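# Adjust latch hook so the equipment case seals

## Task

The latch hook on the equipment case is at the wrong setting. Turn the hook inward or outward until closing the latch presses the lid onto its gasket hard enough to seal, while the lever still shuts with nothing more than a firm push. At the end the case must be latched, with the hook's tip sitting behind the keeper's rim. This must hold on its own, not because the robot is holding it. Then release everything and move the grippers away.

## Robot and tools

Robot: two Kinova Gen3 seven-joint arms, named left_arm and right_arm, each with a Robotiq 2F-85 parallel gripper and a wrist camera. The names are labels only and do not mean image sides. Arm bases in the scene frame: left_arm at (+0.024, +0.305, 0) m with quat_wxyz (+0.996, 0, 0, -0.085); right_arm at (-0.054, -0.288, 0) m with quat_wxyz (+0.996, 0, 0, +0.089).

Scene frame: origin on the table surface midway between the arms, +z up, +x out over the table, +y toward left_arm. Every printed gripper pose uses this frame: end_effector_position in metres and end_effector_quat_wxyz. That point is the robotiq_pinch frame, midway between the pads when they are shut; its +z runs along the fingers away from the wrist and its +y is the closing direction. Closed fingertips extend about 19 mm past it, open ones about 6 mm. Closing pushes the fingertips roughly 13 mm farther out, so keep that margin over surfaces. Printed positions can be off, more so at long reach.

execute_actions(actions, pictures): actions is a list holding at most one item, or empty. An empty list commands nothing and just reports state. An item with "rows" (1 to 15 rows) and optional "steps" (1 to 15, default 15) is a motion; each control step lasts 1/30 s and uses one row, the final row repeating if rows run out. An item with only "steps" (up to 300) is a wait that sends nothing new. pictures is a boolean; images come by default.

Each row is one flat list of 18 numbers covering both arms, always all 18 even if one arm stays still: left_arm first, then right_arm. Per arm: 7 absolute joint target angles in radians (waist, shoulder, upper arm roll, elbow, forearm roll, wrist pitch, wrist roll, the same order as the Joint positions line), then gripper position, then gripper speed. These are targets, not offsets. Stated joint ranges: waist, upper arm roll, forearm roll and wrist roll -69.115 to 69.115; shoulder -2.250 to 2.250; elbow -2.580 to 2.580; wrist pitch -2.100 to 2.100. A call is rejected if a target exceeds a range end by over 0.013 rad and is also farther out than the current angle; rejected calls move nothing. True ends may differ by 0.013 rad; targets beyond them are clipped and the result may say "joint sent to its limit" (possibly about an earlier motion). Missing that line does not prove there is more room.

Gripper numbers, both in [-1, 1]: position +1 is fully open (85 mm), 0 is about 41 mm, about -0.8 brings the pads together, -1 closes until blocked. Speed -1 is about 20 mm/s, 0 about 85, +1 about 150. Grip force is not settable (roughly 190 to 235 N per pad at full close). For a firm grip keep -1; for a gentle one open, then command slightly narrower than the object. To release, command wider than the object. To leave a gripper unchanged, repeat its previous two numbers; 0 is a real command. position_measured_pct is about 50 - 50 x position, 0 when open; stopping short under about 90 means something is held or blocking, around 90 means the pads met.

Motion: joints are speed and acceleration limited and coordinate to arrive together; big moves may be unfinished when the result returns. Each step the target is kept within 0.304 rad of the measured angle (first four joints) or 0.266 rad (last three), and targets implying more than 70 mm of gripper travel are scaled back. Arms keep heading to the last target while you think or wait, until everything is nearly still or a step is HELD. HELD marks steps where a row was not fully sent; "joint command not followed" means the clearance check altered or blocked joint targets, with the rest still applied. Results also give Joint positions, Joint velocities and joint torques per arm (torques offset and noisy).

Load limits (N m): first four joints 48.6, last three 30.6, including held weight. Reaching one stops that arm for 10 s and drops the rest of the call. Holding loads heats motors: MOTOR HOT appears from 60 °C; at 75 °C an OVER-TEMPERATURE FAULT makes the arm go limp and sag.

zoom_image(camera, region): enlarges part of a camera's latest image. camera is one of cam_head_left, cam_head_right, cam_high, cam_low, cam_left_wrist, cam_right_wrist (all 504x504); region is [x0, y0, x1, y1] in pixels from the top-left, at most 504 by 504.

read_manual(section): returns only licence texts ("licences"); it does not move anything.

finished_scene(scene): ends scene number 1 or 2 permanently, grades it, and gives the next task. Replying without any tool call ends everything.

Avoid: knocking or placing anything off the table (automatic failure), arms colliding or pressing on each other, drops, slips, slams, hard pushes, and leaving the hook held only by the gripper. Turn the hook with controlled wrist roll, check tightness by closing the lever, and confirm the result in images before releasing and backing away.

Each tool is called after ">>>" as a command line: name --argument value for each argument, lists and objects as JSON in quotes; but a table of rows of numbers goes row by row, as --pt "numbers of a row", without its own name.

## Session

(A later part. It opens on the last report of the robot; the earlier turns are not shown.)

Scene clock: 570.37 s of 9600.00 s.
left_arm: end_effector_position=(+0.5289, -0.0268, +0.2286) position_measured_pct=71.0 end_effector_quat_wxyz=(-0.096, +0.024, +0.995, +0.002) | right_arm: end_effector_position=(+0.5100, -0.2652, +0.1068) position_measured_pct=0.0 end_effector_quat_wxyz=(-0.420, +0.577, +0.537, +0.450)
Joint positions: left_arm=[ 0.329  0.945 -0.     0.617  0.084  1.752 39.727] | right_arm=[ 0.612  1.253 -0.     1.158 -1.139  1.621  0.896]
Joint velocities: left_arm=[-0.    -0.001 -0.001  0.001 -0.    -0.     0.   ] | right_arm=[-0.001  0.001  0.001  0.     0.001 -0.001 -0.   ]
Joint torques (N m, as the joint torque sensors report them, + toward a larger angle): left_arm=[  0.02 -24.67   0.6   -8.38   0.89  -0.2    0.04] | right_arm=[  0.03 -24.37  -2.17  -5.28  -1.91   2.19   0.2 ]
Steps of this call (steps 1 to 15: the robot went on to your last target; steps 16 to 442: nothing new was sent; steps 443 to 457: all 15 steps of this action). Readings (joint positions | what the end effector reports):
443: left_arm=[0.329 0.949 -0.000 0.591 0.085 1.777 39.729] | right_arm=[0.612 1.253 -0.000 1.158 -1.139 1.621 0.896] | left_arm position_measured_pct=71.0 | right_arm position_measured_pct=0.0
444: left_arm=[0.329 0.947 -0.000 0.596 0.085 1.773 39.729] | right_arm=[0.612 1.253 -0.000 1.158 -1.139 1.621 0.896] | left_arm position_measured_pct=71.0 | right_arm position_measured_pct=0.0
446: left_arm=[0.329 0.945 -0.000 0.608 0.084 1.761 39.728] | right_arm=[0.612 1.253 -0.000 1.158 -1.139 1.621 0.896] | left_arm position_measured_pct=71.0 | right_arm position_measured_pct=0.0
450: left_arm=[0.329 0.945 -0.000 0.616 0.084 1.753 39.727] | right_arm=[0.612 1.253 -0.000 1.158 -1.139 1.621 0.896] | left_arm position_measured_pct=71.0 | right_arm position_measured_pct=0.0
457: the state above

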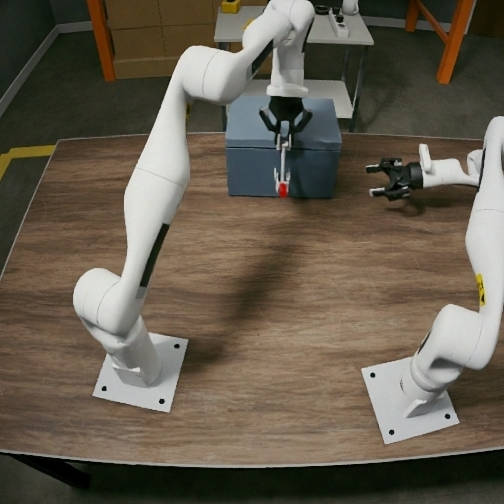

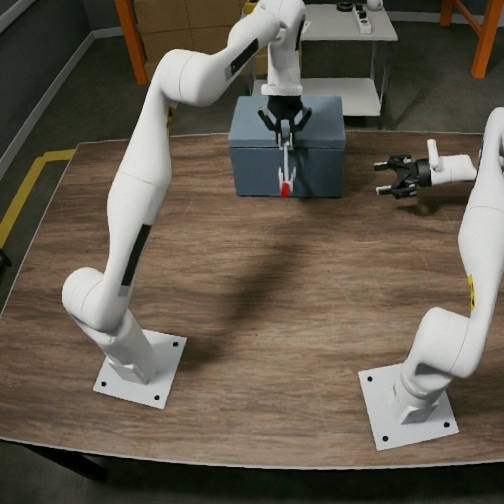

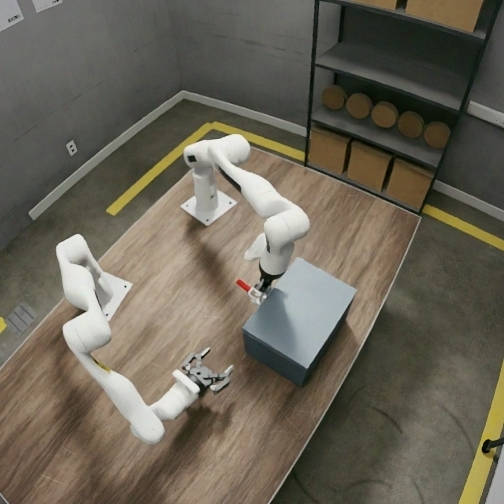

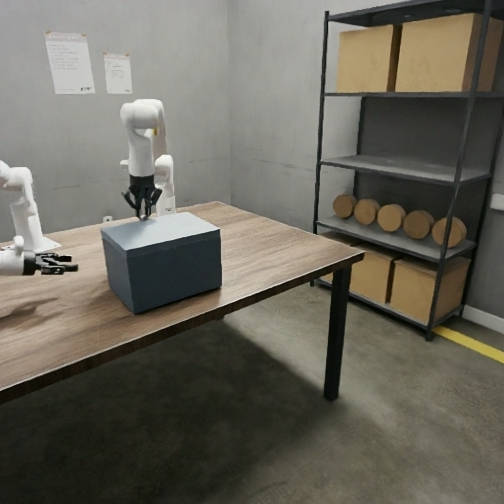

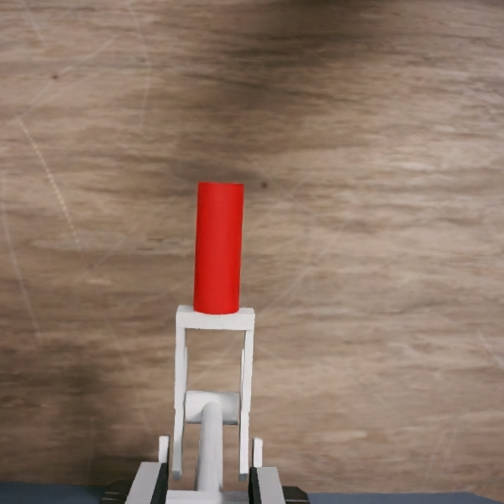

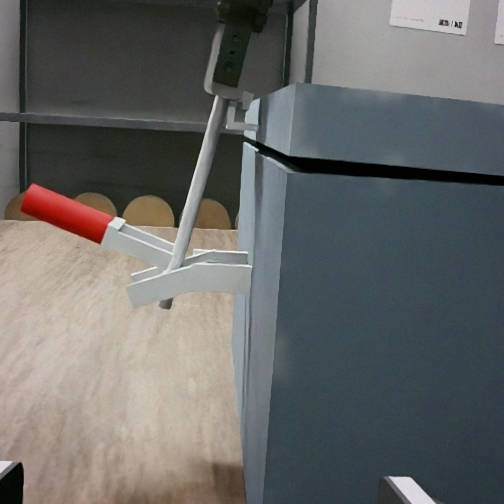

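>>> execute_actions --actions '[{"rows":[[0.3294,0.9447,0,0.626,0.0843,1.7436,39.7268,-0.5,-0.3,0.6118,1.2528,0,1.158,-1.1386,1.6209,0.8957,1,0]],"steps":10}]' --pictures false

>>> execute_actions --actions '[{"rows":[[0.3294,0.9447,0,0.626,0.0843,1.7436,39.7268,-0.15,0,0.6118,1.2528,0,1.158,-1.1386,1.6209,0.8957,1,0]],"steps":10}]'

>>> zoom_image --camera "cam_right_wrist" --region '[180, 40, 280, 140]'

>>> zoom_image --camera "cam_right_wrist" --region '[10, 150, 260, 350]'

Scene clock: 593.83 s of 9600.00 s.
left_arm: end_effector_position=(+0.5289, -0.0267, +0.2267) position_measured_pct=71.0 end_effector_quat_wxyz=(-0.095, +0.024, +0.995, +0.002) | right_arm: end_effector_position=(+0.5100, -0.2652, +0.1068) position_measured_pct=0.0 end_effector_quat_wxyz=(-0.420, +0.577, +0.537, +0.450)
Joint positions: left_arm=[ 0.329  0.944 -0.     0.625  0.084  1.744 39.727] | right_arm=[ 0.612  1.253 -0.     1.158 -1.139  1.621  0.896]
Joint velocities: left_arm=[ 0.001 -0.003  0.     0.002  0.001 -0.002  0.001] | right_arm=[ 0.001 -0.001  0.    -0.     0.    -0.     0.   ]
Joint torques (N m, as the joint torque sensors report them, + toward a larger angle): left_arm=[  0.61 -23.28   0.94  -8.4    0.86  -0.07   0.07] | right_arm=[ -0.15 -24.49  -2.28  -5.23  -1.87   2.29   0.22]
Steps of this call (steps 1 to 15: the robot went on to your last target; steps 16 to 694: nothing new was sent; steps 695 to 704: all 10 steps of this action). Readings (joint positions | what the end effector reports):
695: left_arm=[0.329 0.945 -0.000 0.618 0.084 1.752 39.727] | right_arm=[0.612 1.253 -0.000 1.158 -1.139 1.621 0.896] | left_arm position_measured_pct=71.0 | right_arm position_measured_pct=0.0
696: left_arm=[0.329 0.944 -0.000 0.620 0.084 1.750 39.727] | right_arm=[0.612 1.253 -0.000 1.158 -1.139 1.621 0.896] | left_arm position_measured_pct=71.0 | right_arm position_measured_pct=0.0
698: left_arm=[0.329 0.944 -0.000 0.623 0.084 1.746 39.727] | right_arm=[0.612 1.253 -0.000 1.158 -1.139 1.621 0.896] | left_arm position_measured_pct=71.0 | right_arm position_measured_pct=0.0
702: left_arm=[0.329 0.944 -0.000 0.625 0.084 1.744 39.727] | right_arm=[0.612 1.253 -0.000 1.158 -1.139 1.621 0.896] | left_arm position_measured_pct=71.0 | right_arm position_measured_pct=0.0
704: the state above

Scene clock: 594.17 s of 9600.00 s.
left_arm: end_effector_position=(+0.5285, -0.0271, +0.2259) position_measured_pct=57.9 end_effector_quat_wxyz=(-0.096, +0.024, +0.995, +0.002) | right_arm: end_effector_position=(+0.5100, -0.2652, +0.1068) position_measured_pct=0.0 end_effector_quat_wxyz=(-0.420, +0.577, +0.537, +0.450)
Joint positions: left_arm=[ 0.329  0.945  0.     0.626  0.084  1.744 39.727] | right_arm=[ 0.612  1.253 -0.     1.158 -1.139  1.621  0.896]
Joint velocities: left_arm=[-0.001  0.003 -0.     0.     0.     0.001 -0.001] | right_arm=[-0.001  0.001  0.     0.001 -0.    -0.     0.   ]
Joint torques (N m, as the joint torque sensors report them, + toward a larger angle): left_arm=[ -0.15 -25.47   0.18  -8.45   0.57   0.34   0.42] | right_arm=[ -0.08 -24.63  -2.37  -5.24  -2.14   2.34   0.34]
Steps of this call (steps 1 to 10: all 10 steps of this action). Readings (joint positions | what the end effector reports):
1: left_arm=[0.329 0.944 -0.000 0.625 0.084 1.744 39.727] | right_arm=[0.612 1.253 -0.000 1.158 -1.139 1.621 0.896] | left_arm position_measured_pct=71.0 | right_arm position_measured_pct=0.0
2: left_arm=[0.329 0.944 -0.000 0.626 0.084 1.744 39.727] | right_arm=[0.612 1.253 -0.000 1.158 -1.139 1.621 0.896] | left_arm position_measured_pct=71.0 | right_arm position_measured_pct=0.0
4: left_arm=[0.329 0.944 -0.000 0.626 0.084 1.744 39.727] | right_arm=[0.612 1.253 -0.000 1.158 -1.139 1.621 0.896] | left_arm position_measured_pct=66.7 | right_arm position_measured_pct=0.0
8: left_arm=[0.329 0.945 0.000 0.626 0.084 1.744 39.727] | right_arm=[0.612 1.253 -0.000 1.158 -1.139 1.621 0.896] | left_arm position_measured_pct=58.7 | right_arm position_measured_pct=0.0
10: the state above

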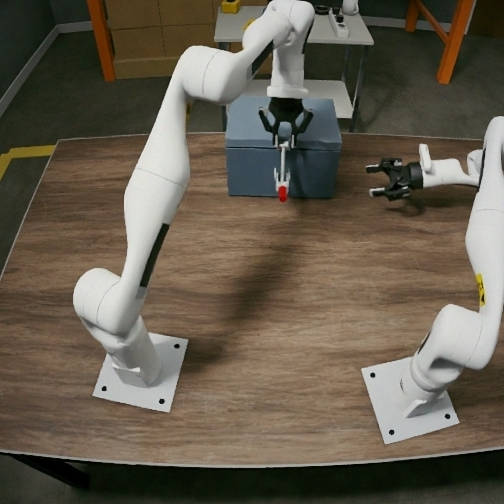

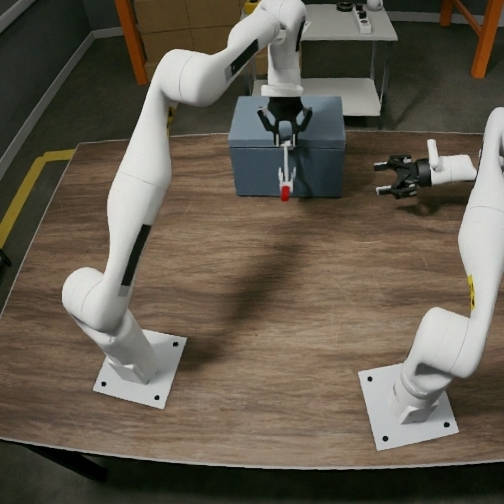

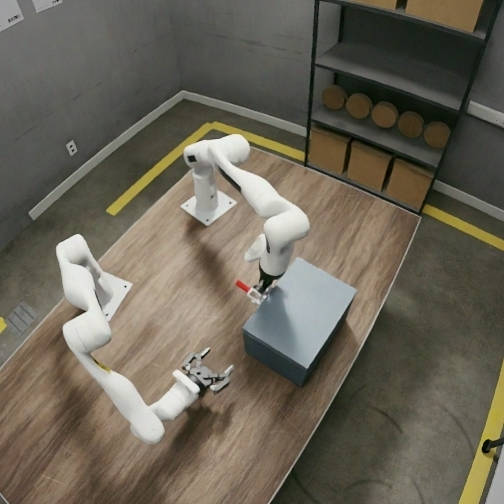

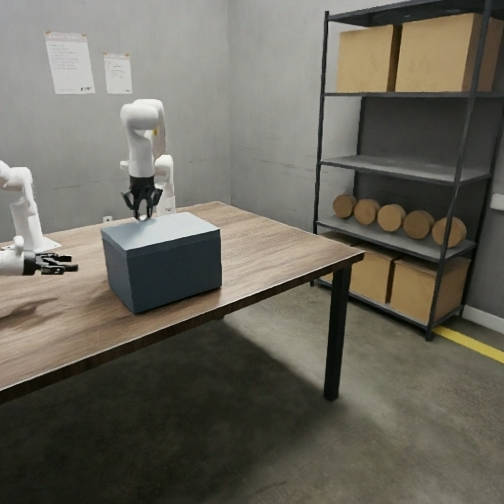

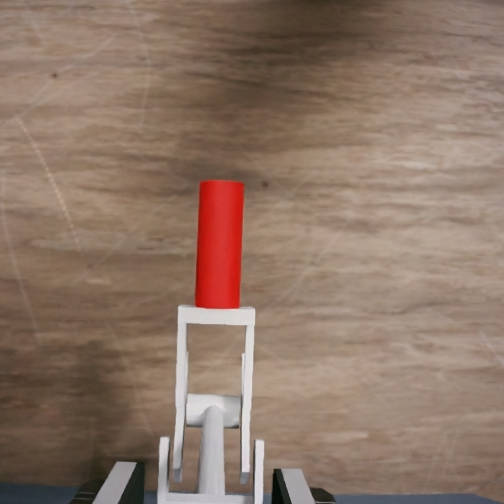

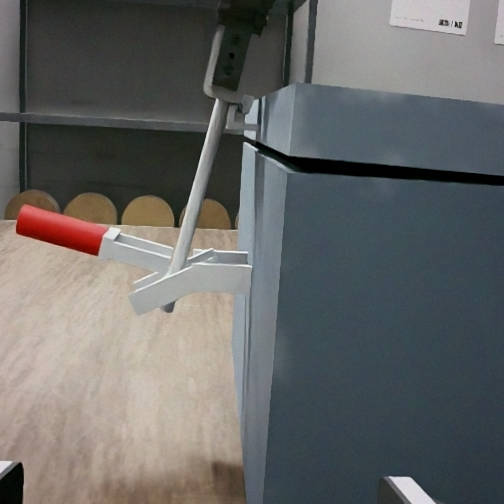

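Region (180, 40, 280, 140) of cam_right_wrist's 504x504 image, scaled by 5.040.

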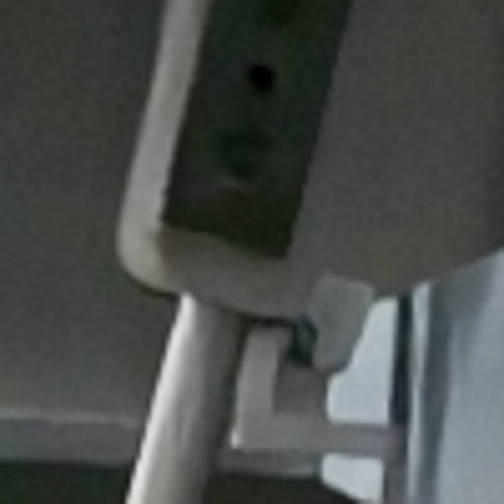

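Region (10, 150, 260, 350) of cam_right_wrist's 504x504 image, scaled by 2.016; it fills the top 403 rows of this view, and the rest is white.

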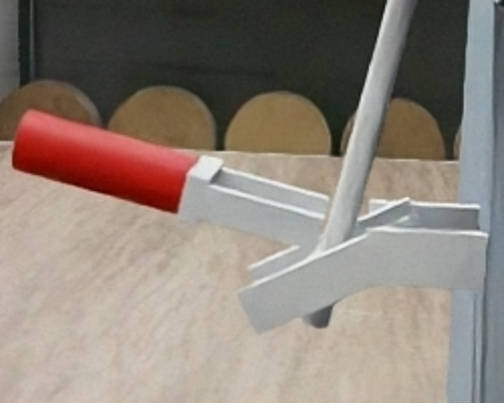

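>>> execute_actions --actions '[{"rows":[[0.329,0.9479,0,0.594,0.0847,1.7725,39.729,-0.15,0,0.6118,1.2528,0,1.158,-1.1386,1.6209,0.8957,1,0],[0.329,0.9479,0,0.594,0.0847,1.7725,39.729,-0.15,0,0.6118,1.2528,0,1.158,-1.1386,1.6209,0.8957,1,0],[0.329,0.9479,0,0.594,0.0847,1.7725,39.729,-0.15,0,0.6118,1.2528,0,1.158,-1.1386,1.6209,0.8957,1,0],[0.329,0.9479,0,0.594,0.0847,1.7725,39.729,-0.15,0,0.6118,1.2528,0,1.158,-1.1386,1.6209,0.8957,1,0],[0.329,0.9479,0,0.594,0.0847,1.7725,39.729,-0.15,0,0.6118,1.2528,0,1.158,-1.1386,1.6209,0.8957,1,0],[0.3456,0.8657,0,0.7239,0.0788,1.7078,39.737,-0.15,0,0.6118,1.2528,0,1.158,-1.1386,1.6209,0.8957,1,0]],"steps":15}]' --pictures false

>>> execute_actions --actions '[{"rows":[[0.3704,0.8043,0,0.9526,0.0831,1.5391,39.749,-0.15,0,0.6118,1.2528,0,1.158,-1.1386,1.6209,0.8957,1,0]],"steps":10}]' --pictures false

>>> execute_actions --actions '[{"rows":[[0.3952,0.7429,0,1.1813,0.0875,1.3704,39.7614,-0.15,0,0.6118,1.2528,0,1.158,-1.1386,1.6209,0.8957,1,0]],"steps":15}]'

Scene clock: 654.67 s of 9600.00 s.
left_arm: end_effector_position=(+0.5116, -0.0267, +0.2440) position_measured_pct=57.5 end_effector_quat_wxyz=(-0.088, +0.026, +0.996, +0.002) | right_arm: end_effector_position=(+0.5100, -0.2652, +0.1068) position_measured_pct=0.0 end_effector_quat_wxyz=(-0.420, +0.577, +0.537, +0.450)
Joint positions: left_arm=[ 0.345  0.871  0.     0.717  0.079  1.71  39.737] | right_arm=[ 0.612  1.253 -0.     1.158 -1.139  1.621  0.896]
Joint velocities: left_arm=[ 0.011 -0.049  0.     0.123 -0.005 -0.061  0.008] | right_arm=[ 0.001  0.001 -0.    -0.    -0.001 -0.     0.   ]
Joint torques (N m, as the joint torque sensors report them, + toward a larger angle): left_arm=[ -0.25 -23.41   0.5   -8.42   0.42   0.17   0.16] | right_arm=[ -0.32 -24.69  -2.26  -5.29  -2.07   2.33   0.2 ]
Steps of this call (steps 1 to 15: the robot went on to your last target; steps 16 to 1800: nothing new was sent; steps 1801 to 1815: all 15 steps of this action). Readings (joint positions | what the end effector reports):
1801: left_arm=[0.329 0.945 0.000 0.625 0.084 1.744 39.727] | right_arm=[0.612 1.253 -0.000 1.158 -1.139 1.621 0.896] | left_arm position_measured_pct=57.5 | right_arm position_measured_pct=0.0
1802: left_arm=[0.329 0.946 -0.000 0.619 0.084 1.749 39.727] | right_arm=[0.612 1.253 -0.000 1.158 -1.139 1.621 0.896] | left_arm position_measured_pct=57.5 | right_arm position_measured_pct=0.0
1804: left_arm=[0.329 0.948 -0.000 0.605 0.085 1.762 39.728] | right_arm=[0.612 1.253 -0.000 1.158 -1.139 1.621 0.896] | left_arm position_measured_pct=57.5 | right_arm position_measured_pct=0.0
1808: left_arm=[0.332 0.936 -0.000 0.611 0.083 1.762 39.730] | right_arm=[0.612 1.253 -0.000 1.158 -1.139 1.621 0.896] | left_arm position_measured_pct=57.5 | right_arm position_measured_pct=0.0
1815: the state above

Scene clock: 655.00 s of 9600.00 s.
left_arm: end_effector_position=(+0.4869, -0.0287, +0.2168) position_measured_pct=57.5 end_effector_quat_wxyz=(-0.087, +0.026, +0.996, +0.001) | right_arm: end_effector_position=(+0.5100, -0.2652, +0.1068) position_measured_pct=0.0 end_effector_quat_wxyz=(-0.420, +0.577, +0.537, +0.450)
Joint positions: left_arm=[ 0.367  0.814  0.     0.919  0.083  1.564 39.747] | right_arm=[ 0.612  1.253 -0.     1.158 -1.139  1.621  0.896]
Joint velocities: left_arm=[ 0.053 -0.105  0.002  0.527  0.007 -0.401  0.028] | right_arm=[0.    0.002 0.001 0.    0.    0.    0.   ]
Joint torques (N m, as the joint torque sensors report them, + toward a larger angle): left_arm=[ -0.81 -24.41   1.19  -8.55   0.46  -0.03  -0.17] | right_arm=[ -0.18 -24.6   -2.39  -5.4   -2.15   2.3    0.43]
Steps of this call (steps 1 to 10: all 10 steps of this action). Readings (joint positions | what the end effector reports):
1: left_arm=[0.345 0.869 0.000 0.721 0.079 1.708 39.737] | right_arm=[0.612 1.253 -0.000 1.158 -1.139 1.621 0.896] | left_arm position_measured_pct=57.5 | right_arm position_measured_pct=0.0
2: left_arm=[0.346 0.866 -0.000 0.729 0.079 1.703 39.737] | right_arm=[0.612 1.253 -0.000 1.158 -1.139 1.621 0.896] | left_arm position_measured_pct=57.5 | right_arm position_measured_pct=0.0
4: left_arm=[0.350 0.854 -0.000 0.761 0.080 1.682 39.739] | right_arm=[0.612 1.253 -0.000 1.158 -1.139 1.621 0.896] | left_arm position_measured_pct=57.5 | right_arm position_measured_pct=0.0
8: left_arm=[0.362 0.823 0.000 0.874 0.082 1.598 39.745] | right_arm=[0.612 1.253 -0.000 1.158 -1.139 1.621 0.896] | left_arm position_measured_pct=57.5 | right_arm position_measured_pct=0.0
10: the state above

Scene clock: 655.50 s of 9600.00 s.
left_arm: end_effector_position=(+0.4468, -0.0231, +0.1785) position_measured_pct=57.5 end_effector_quat_wxyz=(-0.088, +0.024, +0.996, +0.002) | right_arm: end_effector_position=(+0.5100, -0.2652, +0.1068) position_measured_pct=0.0 end_effector_quat_wxyz=(-0.420, +0.577, +0.537, +0.450)
Joint positions: left_arm=[ 0.395  0.745  0.     1.18   0.087  1.371 39.761] | right_arm=[ 0.612  1.253 -0.     1.158 -1.139  1.621  0.896]
Joint velocities: left_arm=[ 0.005 -0.018 -0.002  0.014 -0.    -0.006  0.001] | right_arm=[ 0.001  0.     0.    -0.    -0.     0.    -0.   ]
Joint torques (N m, as the joint torque sensors report them, + toward a larger angle): left_arm=[ -0.08 -22.55   0.28  -7.84   0.54   0.41   0.14] | right_arm=[ -0.09 -24.68  -2.18  -5.2   -1.96   2.29   0.12]
Steps of this call (steps 1 to 15: all 15 steps of this action). Readings (joint positions | what the end effector reports):
1: left_arm=[0.369 0.810 0.000 0.935 0.083 1.551 39.748] | right_arm=[0.612 1.253 -0.000 1.158 -1.139 1.621 0.896] | left_arm position_measured_pct=57.5 | right_arm position_measured_pct=0.0
2: left_arm=[0.371 0.804 -0.000 0.956 0.083 1.537 39.749] | right_arm=[0.612 1.253 -0.000 1.158 -1.139 1.621 0.896] | left_arm position_measured_pct=57.5 | right_arm position_measured_pct=0.0
4: left_arm=[0.377 0.788 -0.000 1.011 0.084 1.496 39.752] | right_arm=[0.612 1.253 -0.000 1.158 -1.139 1.621 0.896] | left_arm position_measured_pct=57.5 | right_arm position_measured_pct=0.0
8: left_arm=[0.389 0.758 0.000 1.128 0.087 1.410 39.759] | right_arm=[0.612 1.253 -0.000 1.158 -1.139 1.621 0.896] | left_arm position_measured_pct=57.5 | right_arm position_measured_pct=0.0
15: the state above

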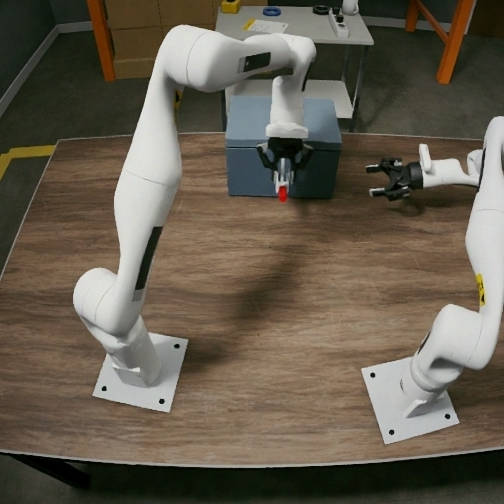

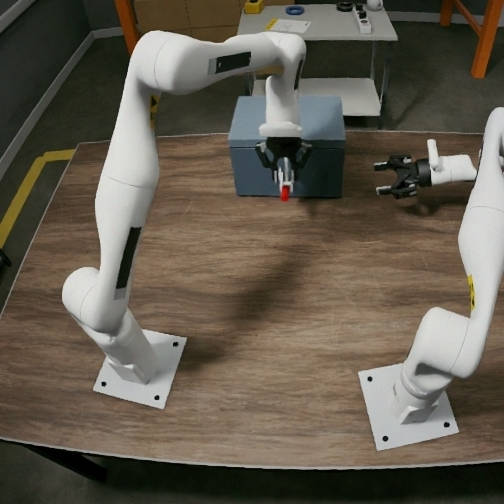

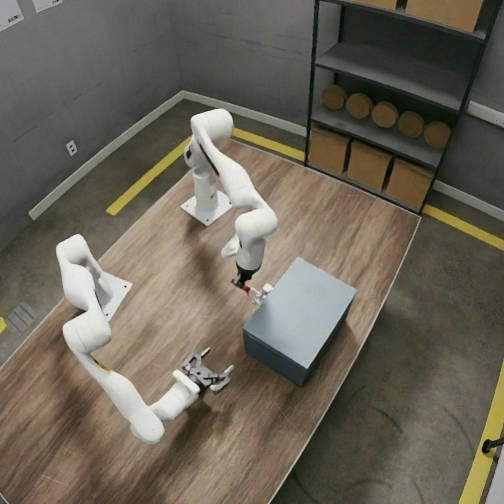

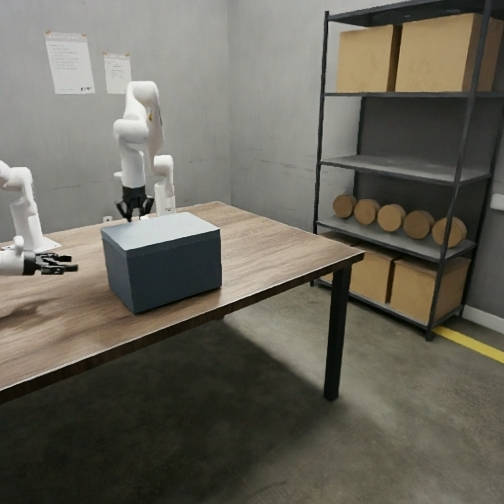

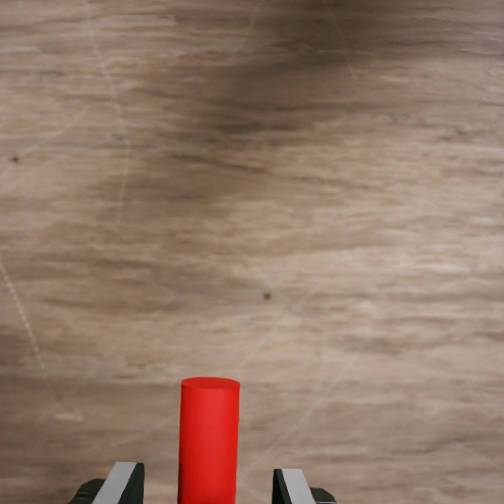

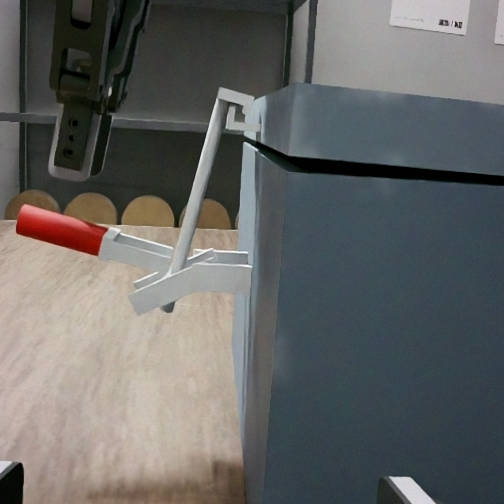

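>>> execute_actions --actions '[{"rows":[[0.4019,0.7727,0,1.2756,0.0915,1.2462,39.7563,-0.15,0,0.6118,1.2528,0,1.158,-1.1386,1.6209,0.8957,1,0]],"steps":15}]'

Scene clock: 660.80 s of 9600.00 s.
left_arm: end_effector_position=(+0.4389, -0.0228, +0.1351) position_measured_pct=57.5 end_effector_quat_wxyz=(-0.087, +0.024, +0.996, +0.002) | right_arm: end_effector_position=(+0.5100, -0.2652, +0.1068) position_measured_pct=0.0 end_effector_quat_wxyz=(-0.420, +0.577, +0.537, +0.450)
Joint positions: left_arm=[ 0.402  0.773  0.     1.275  0.091  1.246 39.756] | right_arm=[ 0.612  1.253 -0.     1.158 -1.139  1.621  0.896]
Joint velocities: left_arm=[ 0.     0.001 -0.001  0.003  0.001 -0.004  0.001] | right_arm=[ 0.    -0.001 -0.    -0.    -0.     0.    -0.   ]
Joint torques (N m, as the joint torque sensors report them, + toward a larger angle): left_arm=[ -0.13 -21.84   0.7   -7.11   0.66   0.3   -0.03] | right_arm=[ -0.4  -24.54  -2.2   -5.49  -2.01   2.24   0.34]
Steps of this call (steps 1 to 15: the robot went on to your last target; steps 16 to 144: nothing new was sent; steps 145 to 159: all 15 steps of this action). Readings (joint positions | what the end effector reports):
145: left_arm=[0.395 0.743 -0.000 1.182 0.088 1.369 39.761] | right_arm=[0.612 1.253 -0.000 1.158 -1.139 1.621 0.896] | left_arm position_measured_pct=57.5 | right_arm position_measured_pct=0.0
146: left_arm=[0.396 0.745 -0.000 1.187 0.088 1.363 39.761] | right_arm=[0.612 1.253 -0.000 1.158 -1.139 1.621 0.896] | left_arm position_measured_pct=57.5 | right_arm position_measured_pct=0.0
148: left_arm=[0.398 0.753 -0.000 1.214 0.089 1.328 39.760] | right_arm=[0.612 1.253 -0.000 1.158 -1.139 1.621 0.896] | left_arm position_measured_pct=57.5 | right_arm position_measured_pct=0.0
152: left_arm=[0.401 0.771 0.000 1.268 0.091 1.256 39.757] | right_arm=[0.612 1.253 -0.000 1.158 -1.139 1.621 0.896] | left_arm position_measured_pct=57.5 | right_arm position_measured_pct=0.0
159: the state above

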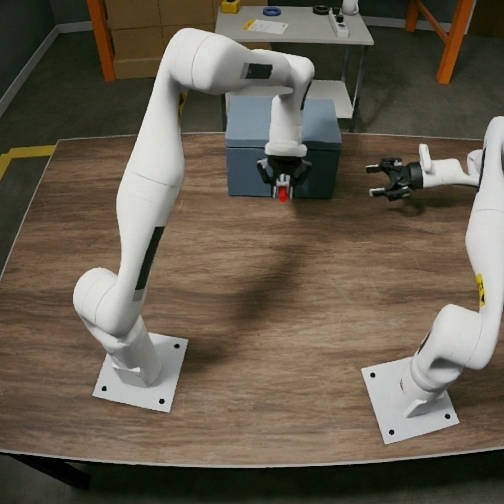

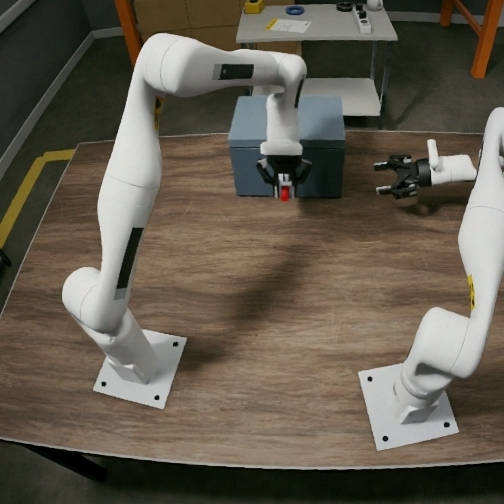

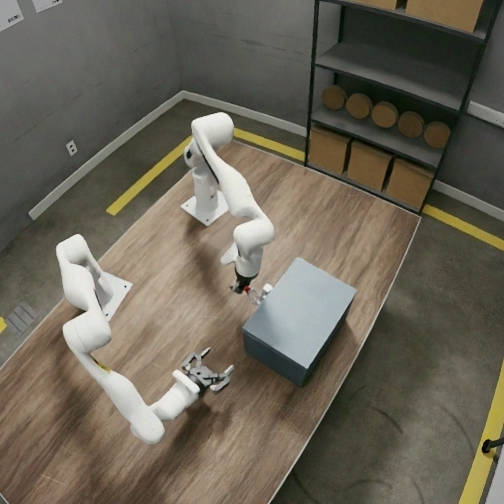

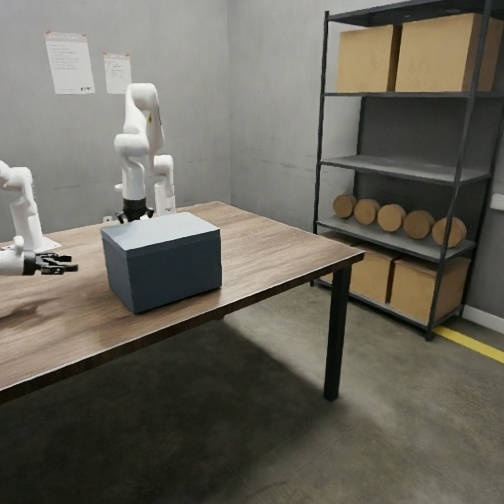

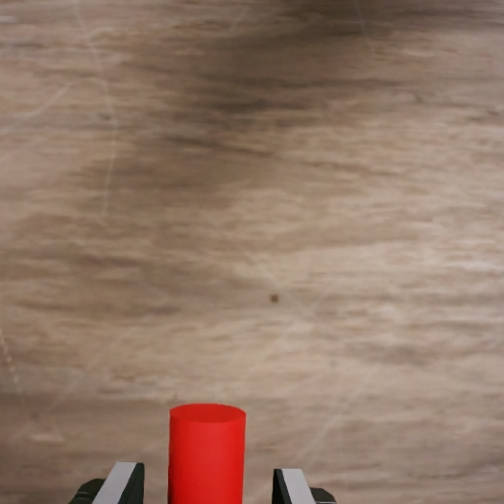

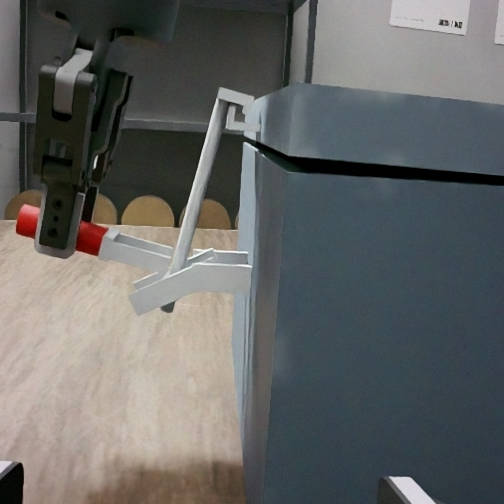

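>>> execute_actions --actions '[{"rows":[[0.4019,0.7727,0,1.2756,0.0915,1.2462,39.7563,-0.62,-0.2,0.6118,1.2528,0,1.158,-1.1386,1.6209,0.8957,1,0]],"steps":15}]'

>>> zoom_image --camera "cam_right_wrist" --region '[0, 80, 260, 330]'

Scene clock: 672.33 s of 9600.00 s.
left_arm: end_effector_position=(+0.4388, -0.0232, +0.1353) position_measured_pct=75.8 end_effector_quat_wxyz=(-0.087, +0.024, +0.996, +0.002) | right_arm: end_effector_position=(+0.5100, -0.2652, +0.1068) position_measured_pct=0.0 end_effector_quat_wxyz=(-0.420, +0.577, +0.537, +0.450)
Joint positions: left_arm=[ 0.402  0.772  0.     1.275  0.092  1.246 39.757] | right_arm=[ 0.612  1.253 -0.     1.158 -1.139  1.621  0.896]
Joint velocities: left_arm=[-0.001 -0.     0.    -0.    -0.    -0.     0.001] | right_arm=[-0.001 -0.001  0.001 -0.    -0.     0.     0.   ]
Joint torques (N m, as the joint torque sensors report them, + toward a larger angle): left_arm=[ -0.57 -21.55   0.32  -7.03   0.23   0.58  -0.14] | right_arm=[ -0.38 -24.42  -2.13  -5.15  -2.17   2.35   0.04]
Steps of this call (steps 1 to 15: the robot went on to your last target; steps 16 to 331: nothing new was sent; steps 332 to 346: all 15 steps of this action). Readings (joint positions | what the end effector reports):
332: left_arm=[0.402 0.773 -0.000 1.276 0.092 1.246 39.756] | right_arm=[0.612 1.253 -0.000 1.158 -1.139 1.621 0.896] | left_arm position_measured_pct=57.5 | right_arm position_measured_pct=0.0
333: left_arm=[0.402 0.773 -0.000 1.276 0.092 1.246 39.756] | right_arm=[0.612 1.253 -0.000 1.158 -1.139 1.621 0.896] | left_arm position_measured_pct=58.3 | right_arm position_measured_pct=0.0
335: left_arm=[0.402 0.773 -0.000 1.276 0.092 1.246 39.756] | right_arm=[0.612 1.253 -0.000 1.158 -1.139 1.621 0.896] | left_arm position_measured_pct=61.5 | right_arm position_measured_pct=0.0
339: left_arm=[0.402 0.773 0.000 1.275 0.092 1.246 39.756] | right_arm=[0.612 1.253 -0.000 1.158 -1.139 1.621 0.896] | left_arm position_measured_pct=71.0 | right_arm position_measured_pct=0.0
346: the state above

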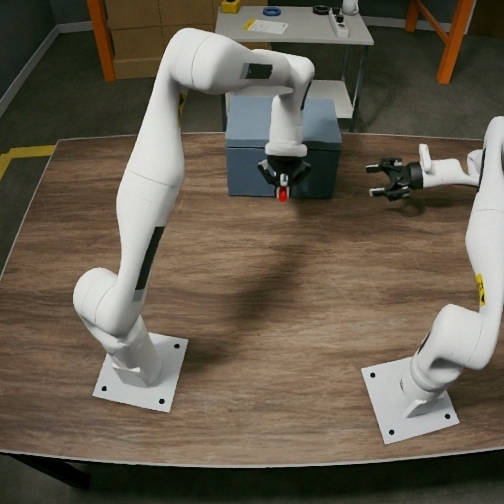

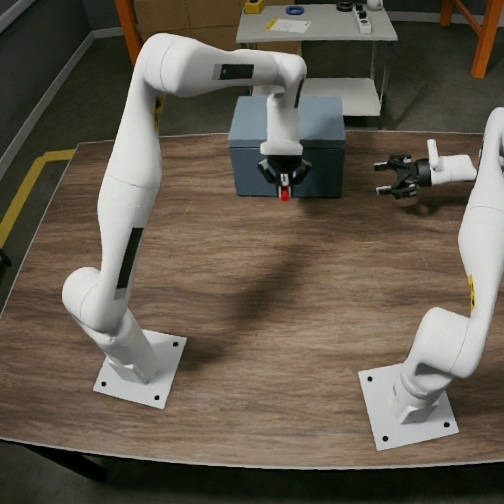

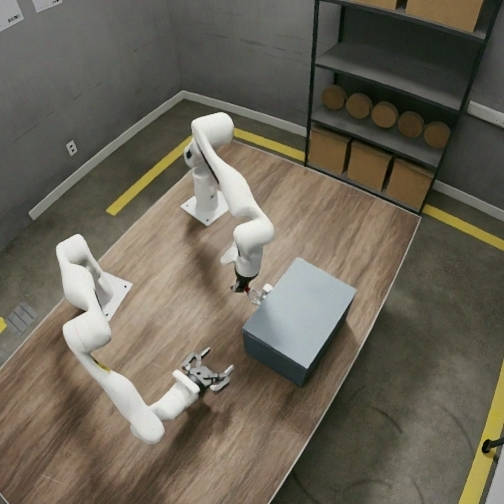

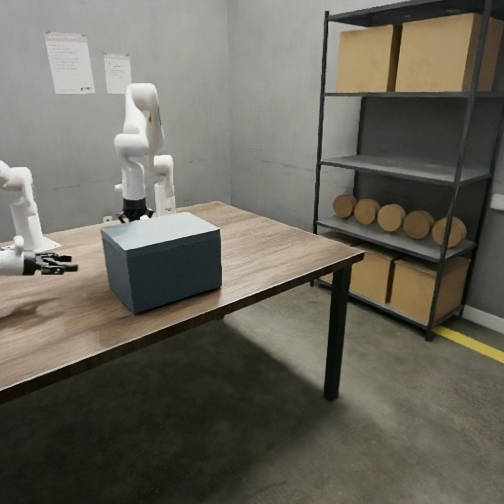

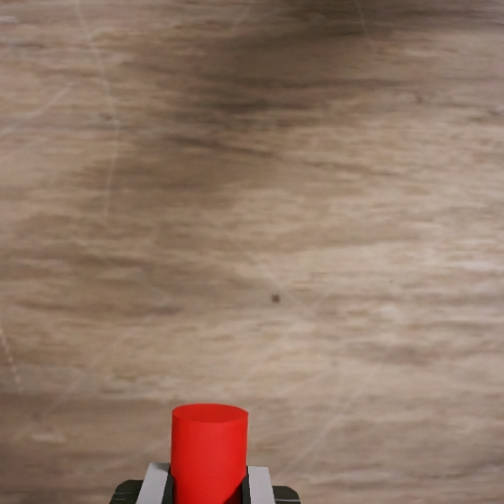

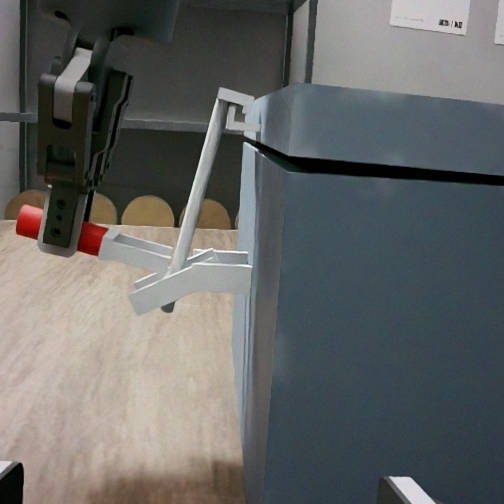

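Region (0, 80, 260, 330) of cam_right_wrist's 504x504 image, scaled by 1.938; it fills the top 485 rows of this view, and the rest is white.

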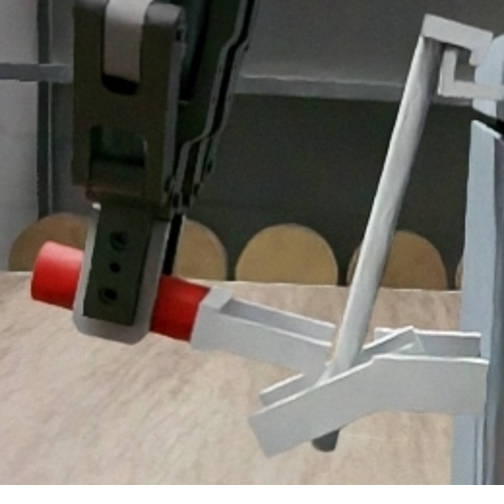

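>>> execute_actions --actions '[{"rows":[[0.4279,0.7258,0,1.384,0.0508,1.106,39.793,-0.62,-0.2,0.6118,1.2528,0,1.158,-1.1386,1.6209,0.8957,1,0]],"steps":10}]' --pictures false

>>> execute_actions --actions '[{"rows":[[0.4556,0.6874,0,1.4857,0,0.9685,39.8458,-0.62,-0.2,0.6118,1.2528,0,1.158,-1.1386,1.6209,0.8957,1,0]],"steps":15}]'

>>> zoom_image --camera "cam_right_wrist" --region '[270, 140, 330, 190]'

>>> zoom_image --camera "cam_right_wrist" --region '[180, 60, 280, 160]'

Scene clock: 732.67 s of 9600.00 s.
left_arm: end_effector_position=(+0.4368, -0.0232, +0.1276) position_measured_pct=75.8 end_effector_quat_wxyz=(-0.046, +0.025, +0.999, +0.001) | right_arm: end_effector_position=(+0.5100, -0.2652, +0.1068) position_measured_pct=0.0 end_effector_quat_wxyz=(-0.420, +0.577, +0.537, +0.450)
Joint positions: left_arm=[ 0.427  0.728  0.001  1.381  0.053  1.111 39.793] | right_arm=[ 0.612  1.253 -0.     1.158 -1.139  1.621  0.896]
Joint velocities: left_arm=[ 0.014 -0.024 -0.     0.051 -0.017 -0.062  0.015] | right_arm=[-0.002 -0.     0.001 -0.    -0.     0.    -0.   ]
Joint torques (N m, as the joint torque sensors report them, + toward a larger angle): left_arm=[ -0.58 -20.19  -0.12  -7.66  -0.25  -0.5   -0.19] | right_arm=[ -0.02 -24.53  -2.03  -5.25  -2.09   2.24   0.23]
Steps of this call (steps 1 to 15: the robot went on to your last target; steps 16 to 1800: nothing new was sent; steps 1801 to 1810: all 10 steps of this action). Readings (joint positions | what the end effector reports):
1801: left_arm=[0.402 0.772 0.000 1.276 0.092 1.245 39.757] | right_arm=[0.612 1.253 -0.000 1.158 -1.139 1.621 0.896] | left_arm position_measured_pct=75.8 | right_arm position_measured_pct=0.0
1802: left_arm=[0.404 0.769 -0.000 1.282 0.090 1.238 39.759] | right_arm=[0.612 1.253 -0.000 1.158 -1.139 1.621 0.896] | left_arm position_measured_pct=75.8 | right_arm position_measured_pct=0.0
1804: left_arm=[0.411 0.756 -0.001 1.309 0.080 1.203 39.768] | right_arm=[0.612 1.253 -0.000 1.158 -1.139 1.621 0.896] | left_arm position_measured_pct=75.8 | right_arm position_measured_pct=0.0
1808: left_arm=[0.425 0.732 0.001 1.372 0.056 1.122 39.790] | right_arm=[0.612 1.253 -0.000 1.158 -1.139 1.621 0.896] | left_arm position_measured_pct=75.8 | right_arm position_measured_pct=0.0
1810: the state above

Scene clock: 733.17 s of 9600.00 s.
left_arm: end_effector_position=(+0.4354, -0.0232, +0.1203) position_measured_pct=75.8 end_effector_quat_wxyz=(-0.001, +0.025, +1.000, -0.000) | right_arm: end_effector_position=(+0.5100, -0.2652, +0.1068) position_measured_pct=0.0 end_effector_quat_wxyz=(-0.420, +0.577, +0.537, +0.450)
Joint positions: left_arm=[ 0.456  0.688  0.001  1.486  0.001  0.969 39.846] | right_arm=[ 0.612  1.253 -0.     1.158 -1.139  1.621  0.896]
Joint velocities: left_arm=[ 0.003 -0.002 -0.002  0.005 -0.002 -0.006  0.003] | right_arm=[ 0.     0.002 -0.     0.    -0.    -0.    -0.   ]
Joint torques (N m, as the joint torque sensors report them, + toward a larger angle): left_arm=[ -0.31 -20.92  -0.44  -7.69   0.16  -0.71  -0.25] | right_arm=[ -0.19 -24.56  -2.06  -5.31  -1.96   2.31   0.38]
Steps of this call (steps 1 to 15: all 15 steps of this action). Readings (joint positions | what the end effector reports):
1: left_arm=[0.428 0.727 0.001 1.383 0.052 1.108 39.794] | right_arm=[0.612 1.253 -0.000 1.158 -1.139 1.621 0.896] | left_arm position_measured_pct=75.8 | right_arm position_measured_pct=0.0
2: left_arm=[0.430 0.724 0.000 1.390 0.049 1.099 39.796] | right_arm=[0.612 1.253 -0.000 1.158 -1.139 1.621 0.896] | left_arm position_measured_pct=75.8 | right_arm position_measured_pct=0.0
4: left_arm=[0.439 0.711 -0.000 1.419 0.035 1.061 39.810] | right_arm=[0.612 1.253 -0.000 1.158 -1.139 1.621 0.896] | left_arm position_measured_pct=75.8 | right_arm position_measured_pct=0.0
8: left_arm=[0.453 0.692 0.001 1.476 0.006 0.983 39.842] | right_arm=[0.612 1.253 -0.000 1.158 -1.139 1.621 0.896] | left_arm position_measured_pct=75.8 | right_arm position_measured_pct=0.0
15: the state above

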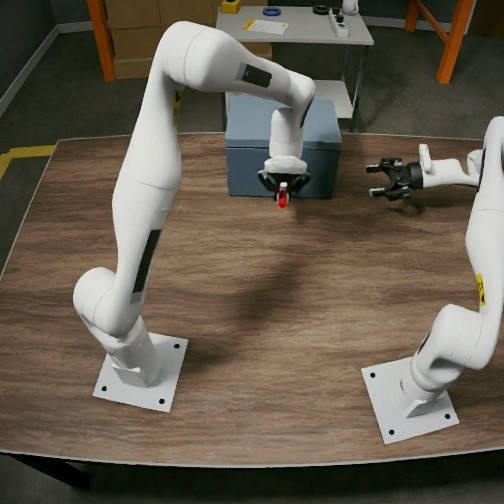

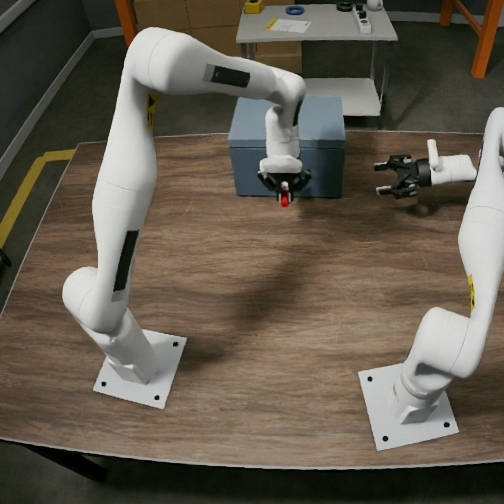

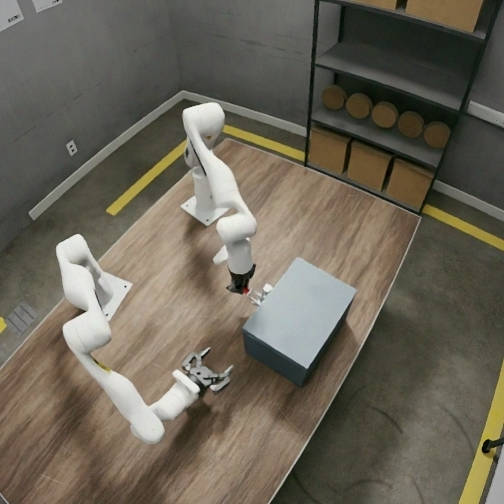

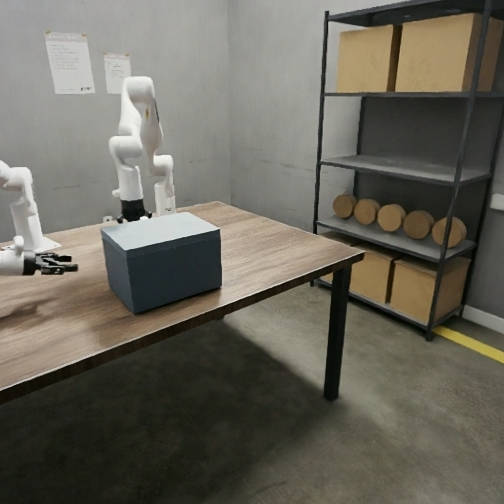

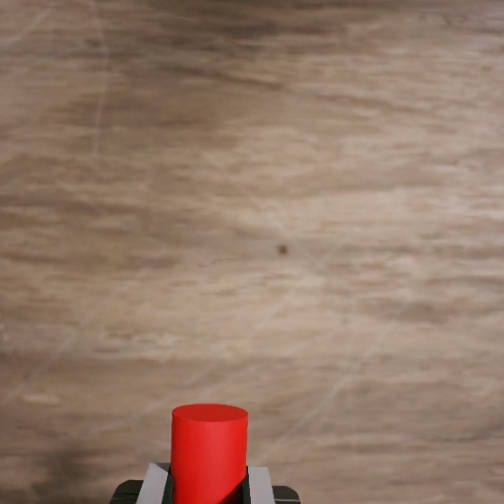

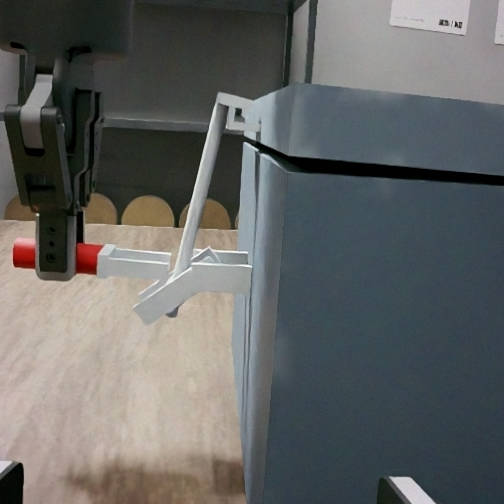

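Region (270, 140, 330, 190) of cam_right_wrist's 504x504 image, scaled by 8.400.

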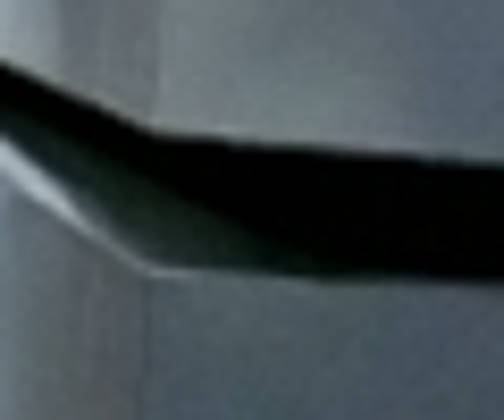

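Region (180, 60, 280, 160) of cam_right_wrist's 504x504 image, scaled by 5.040.

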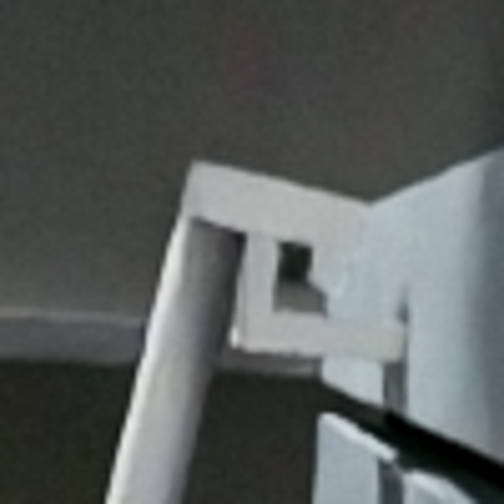

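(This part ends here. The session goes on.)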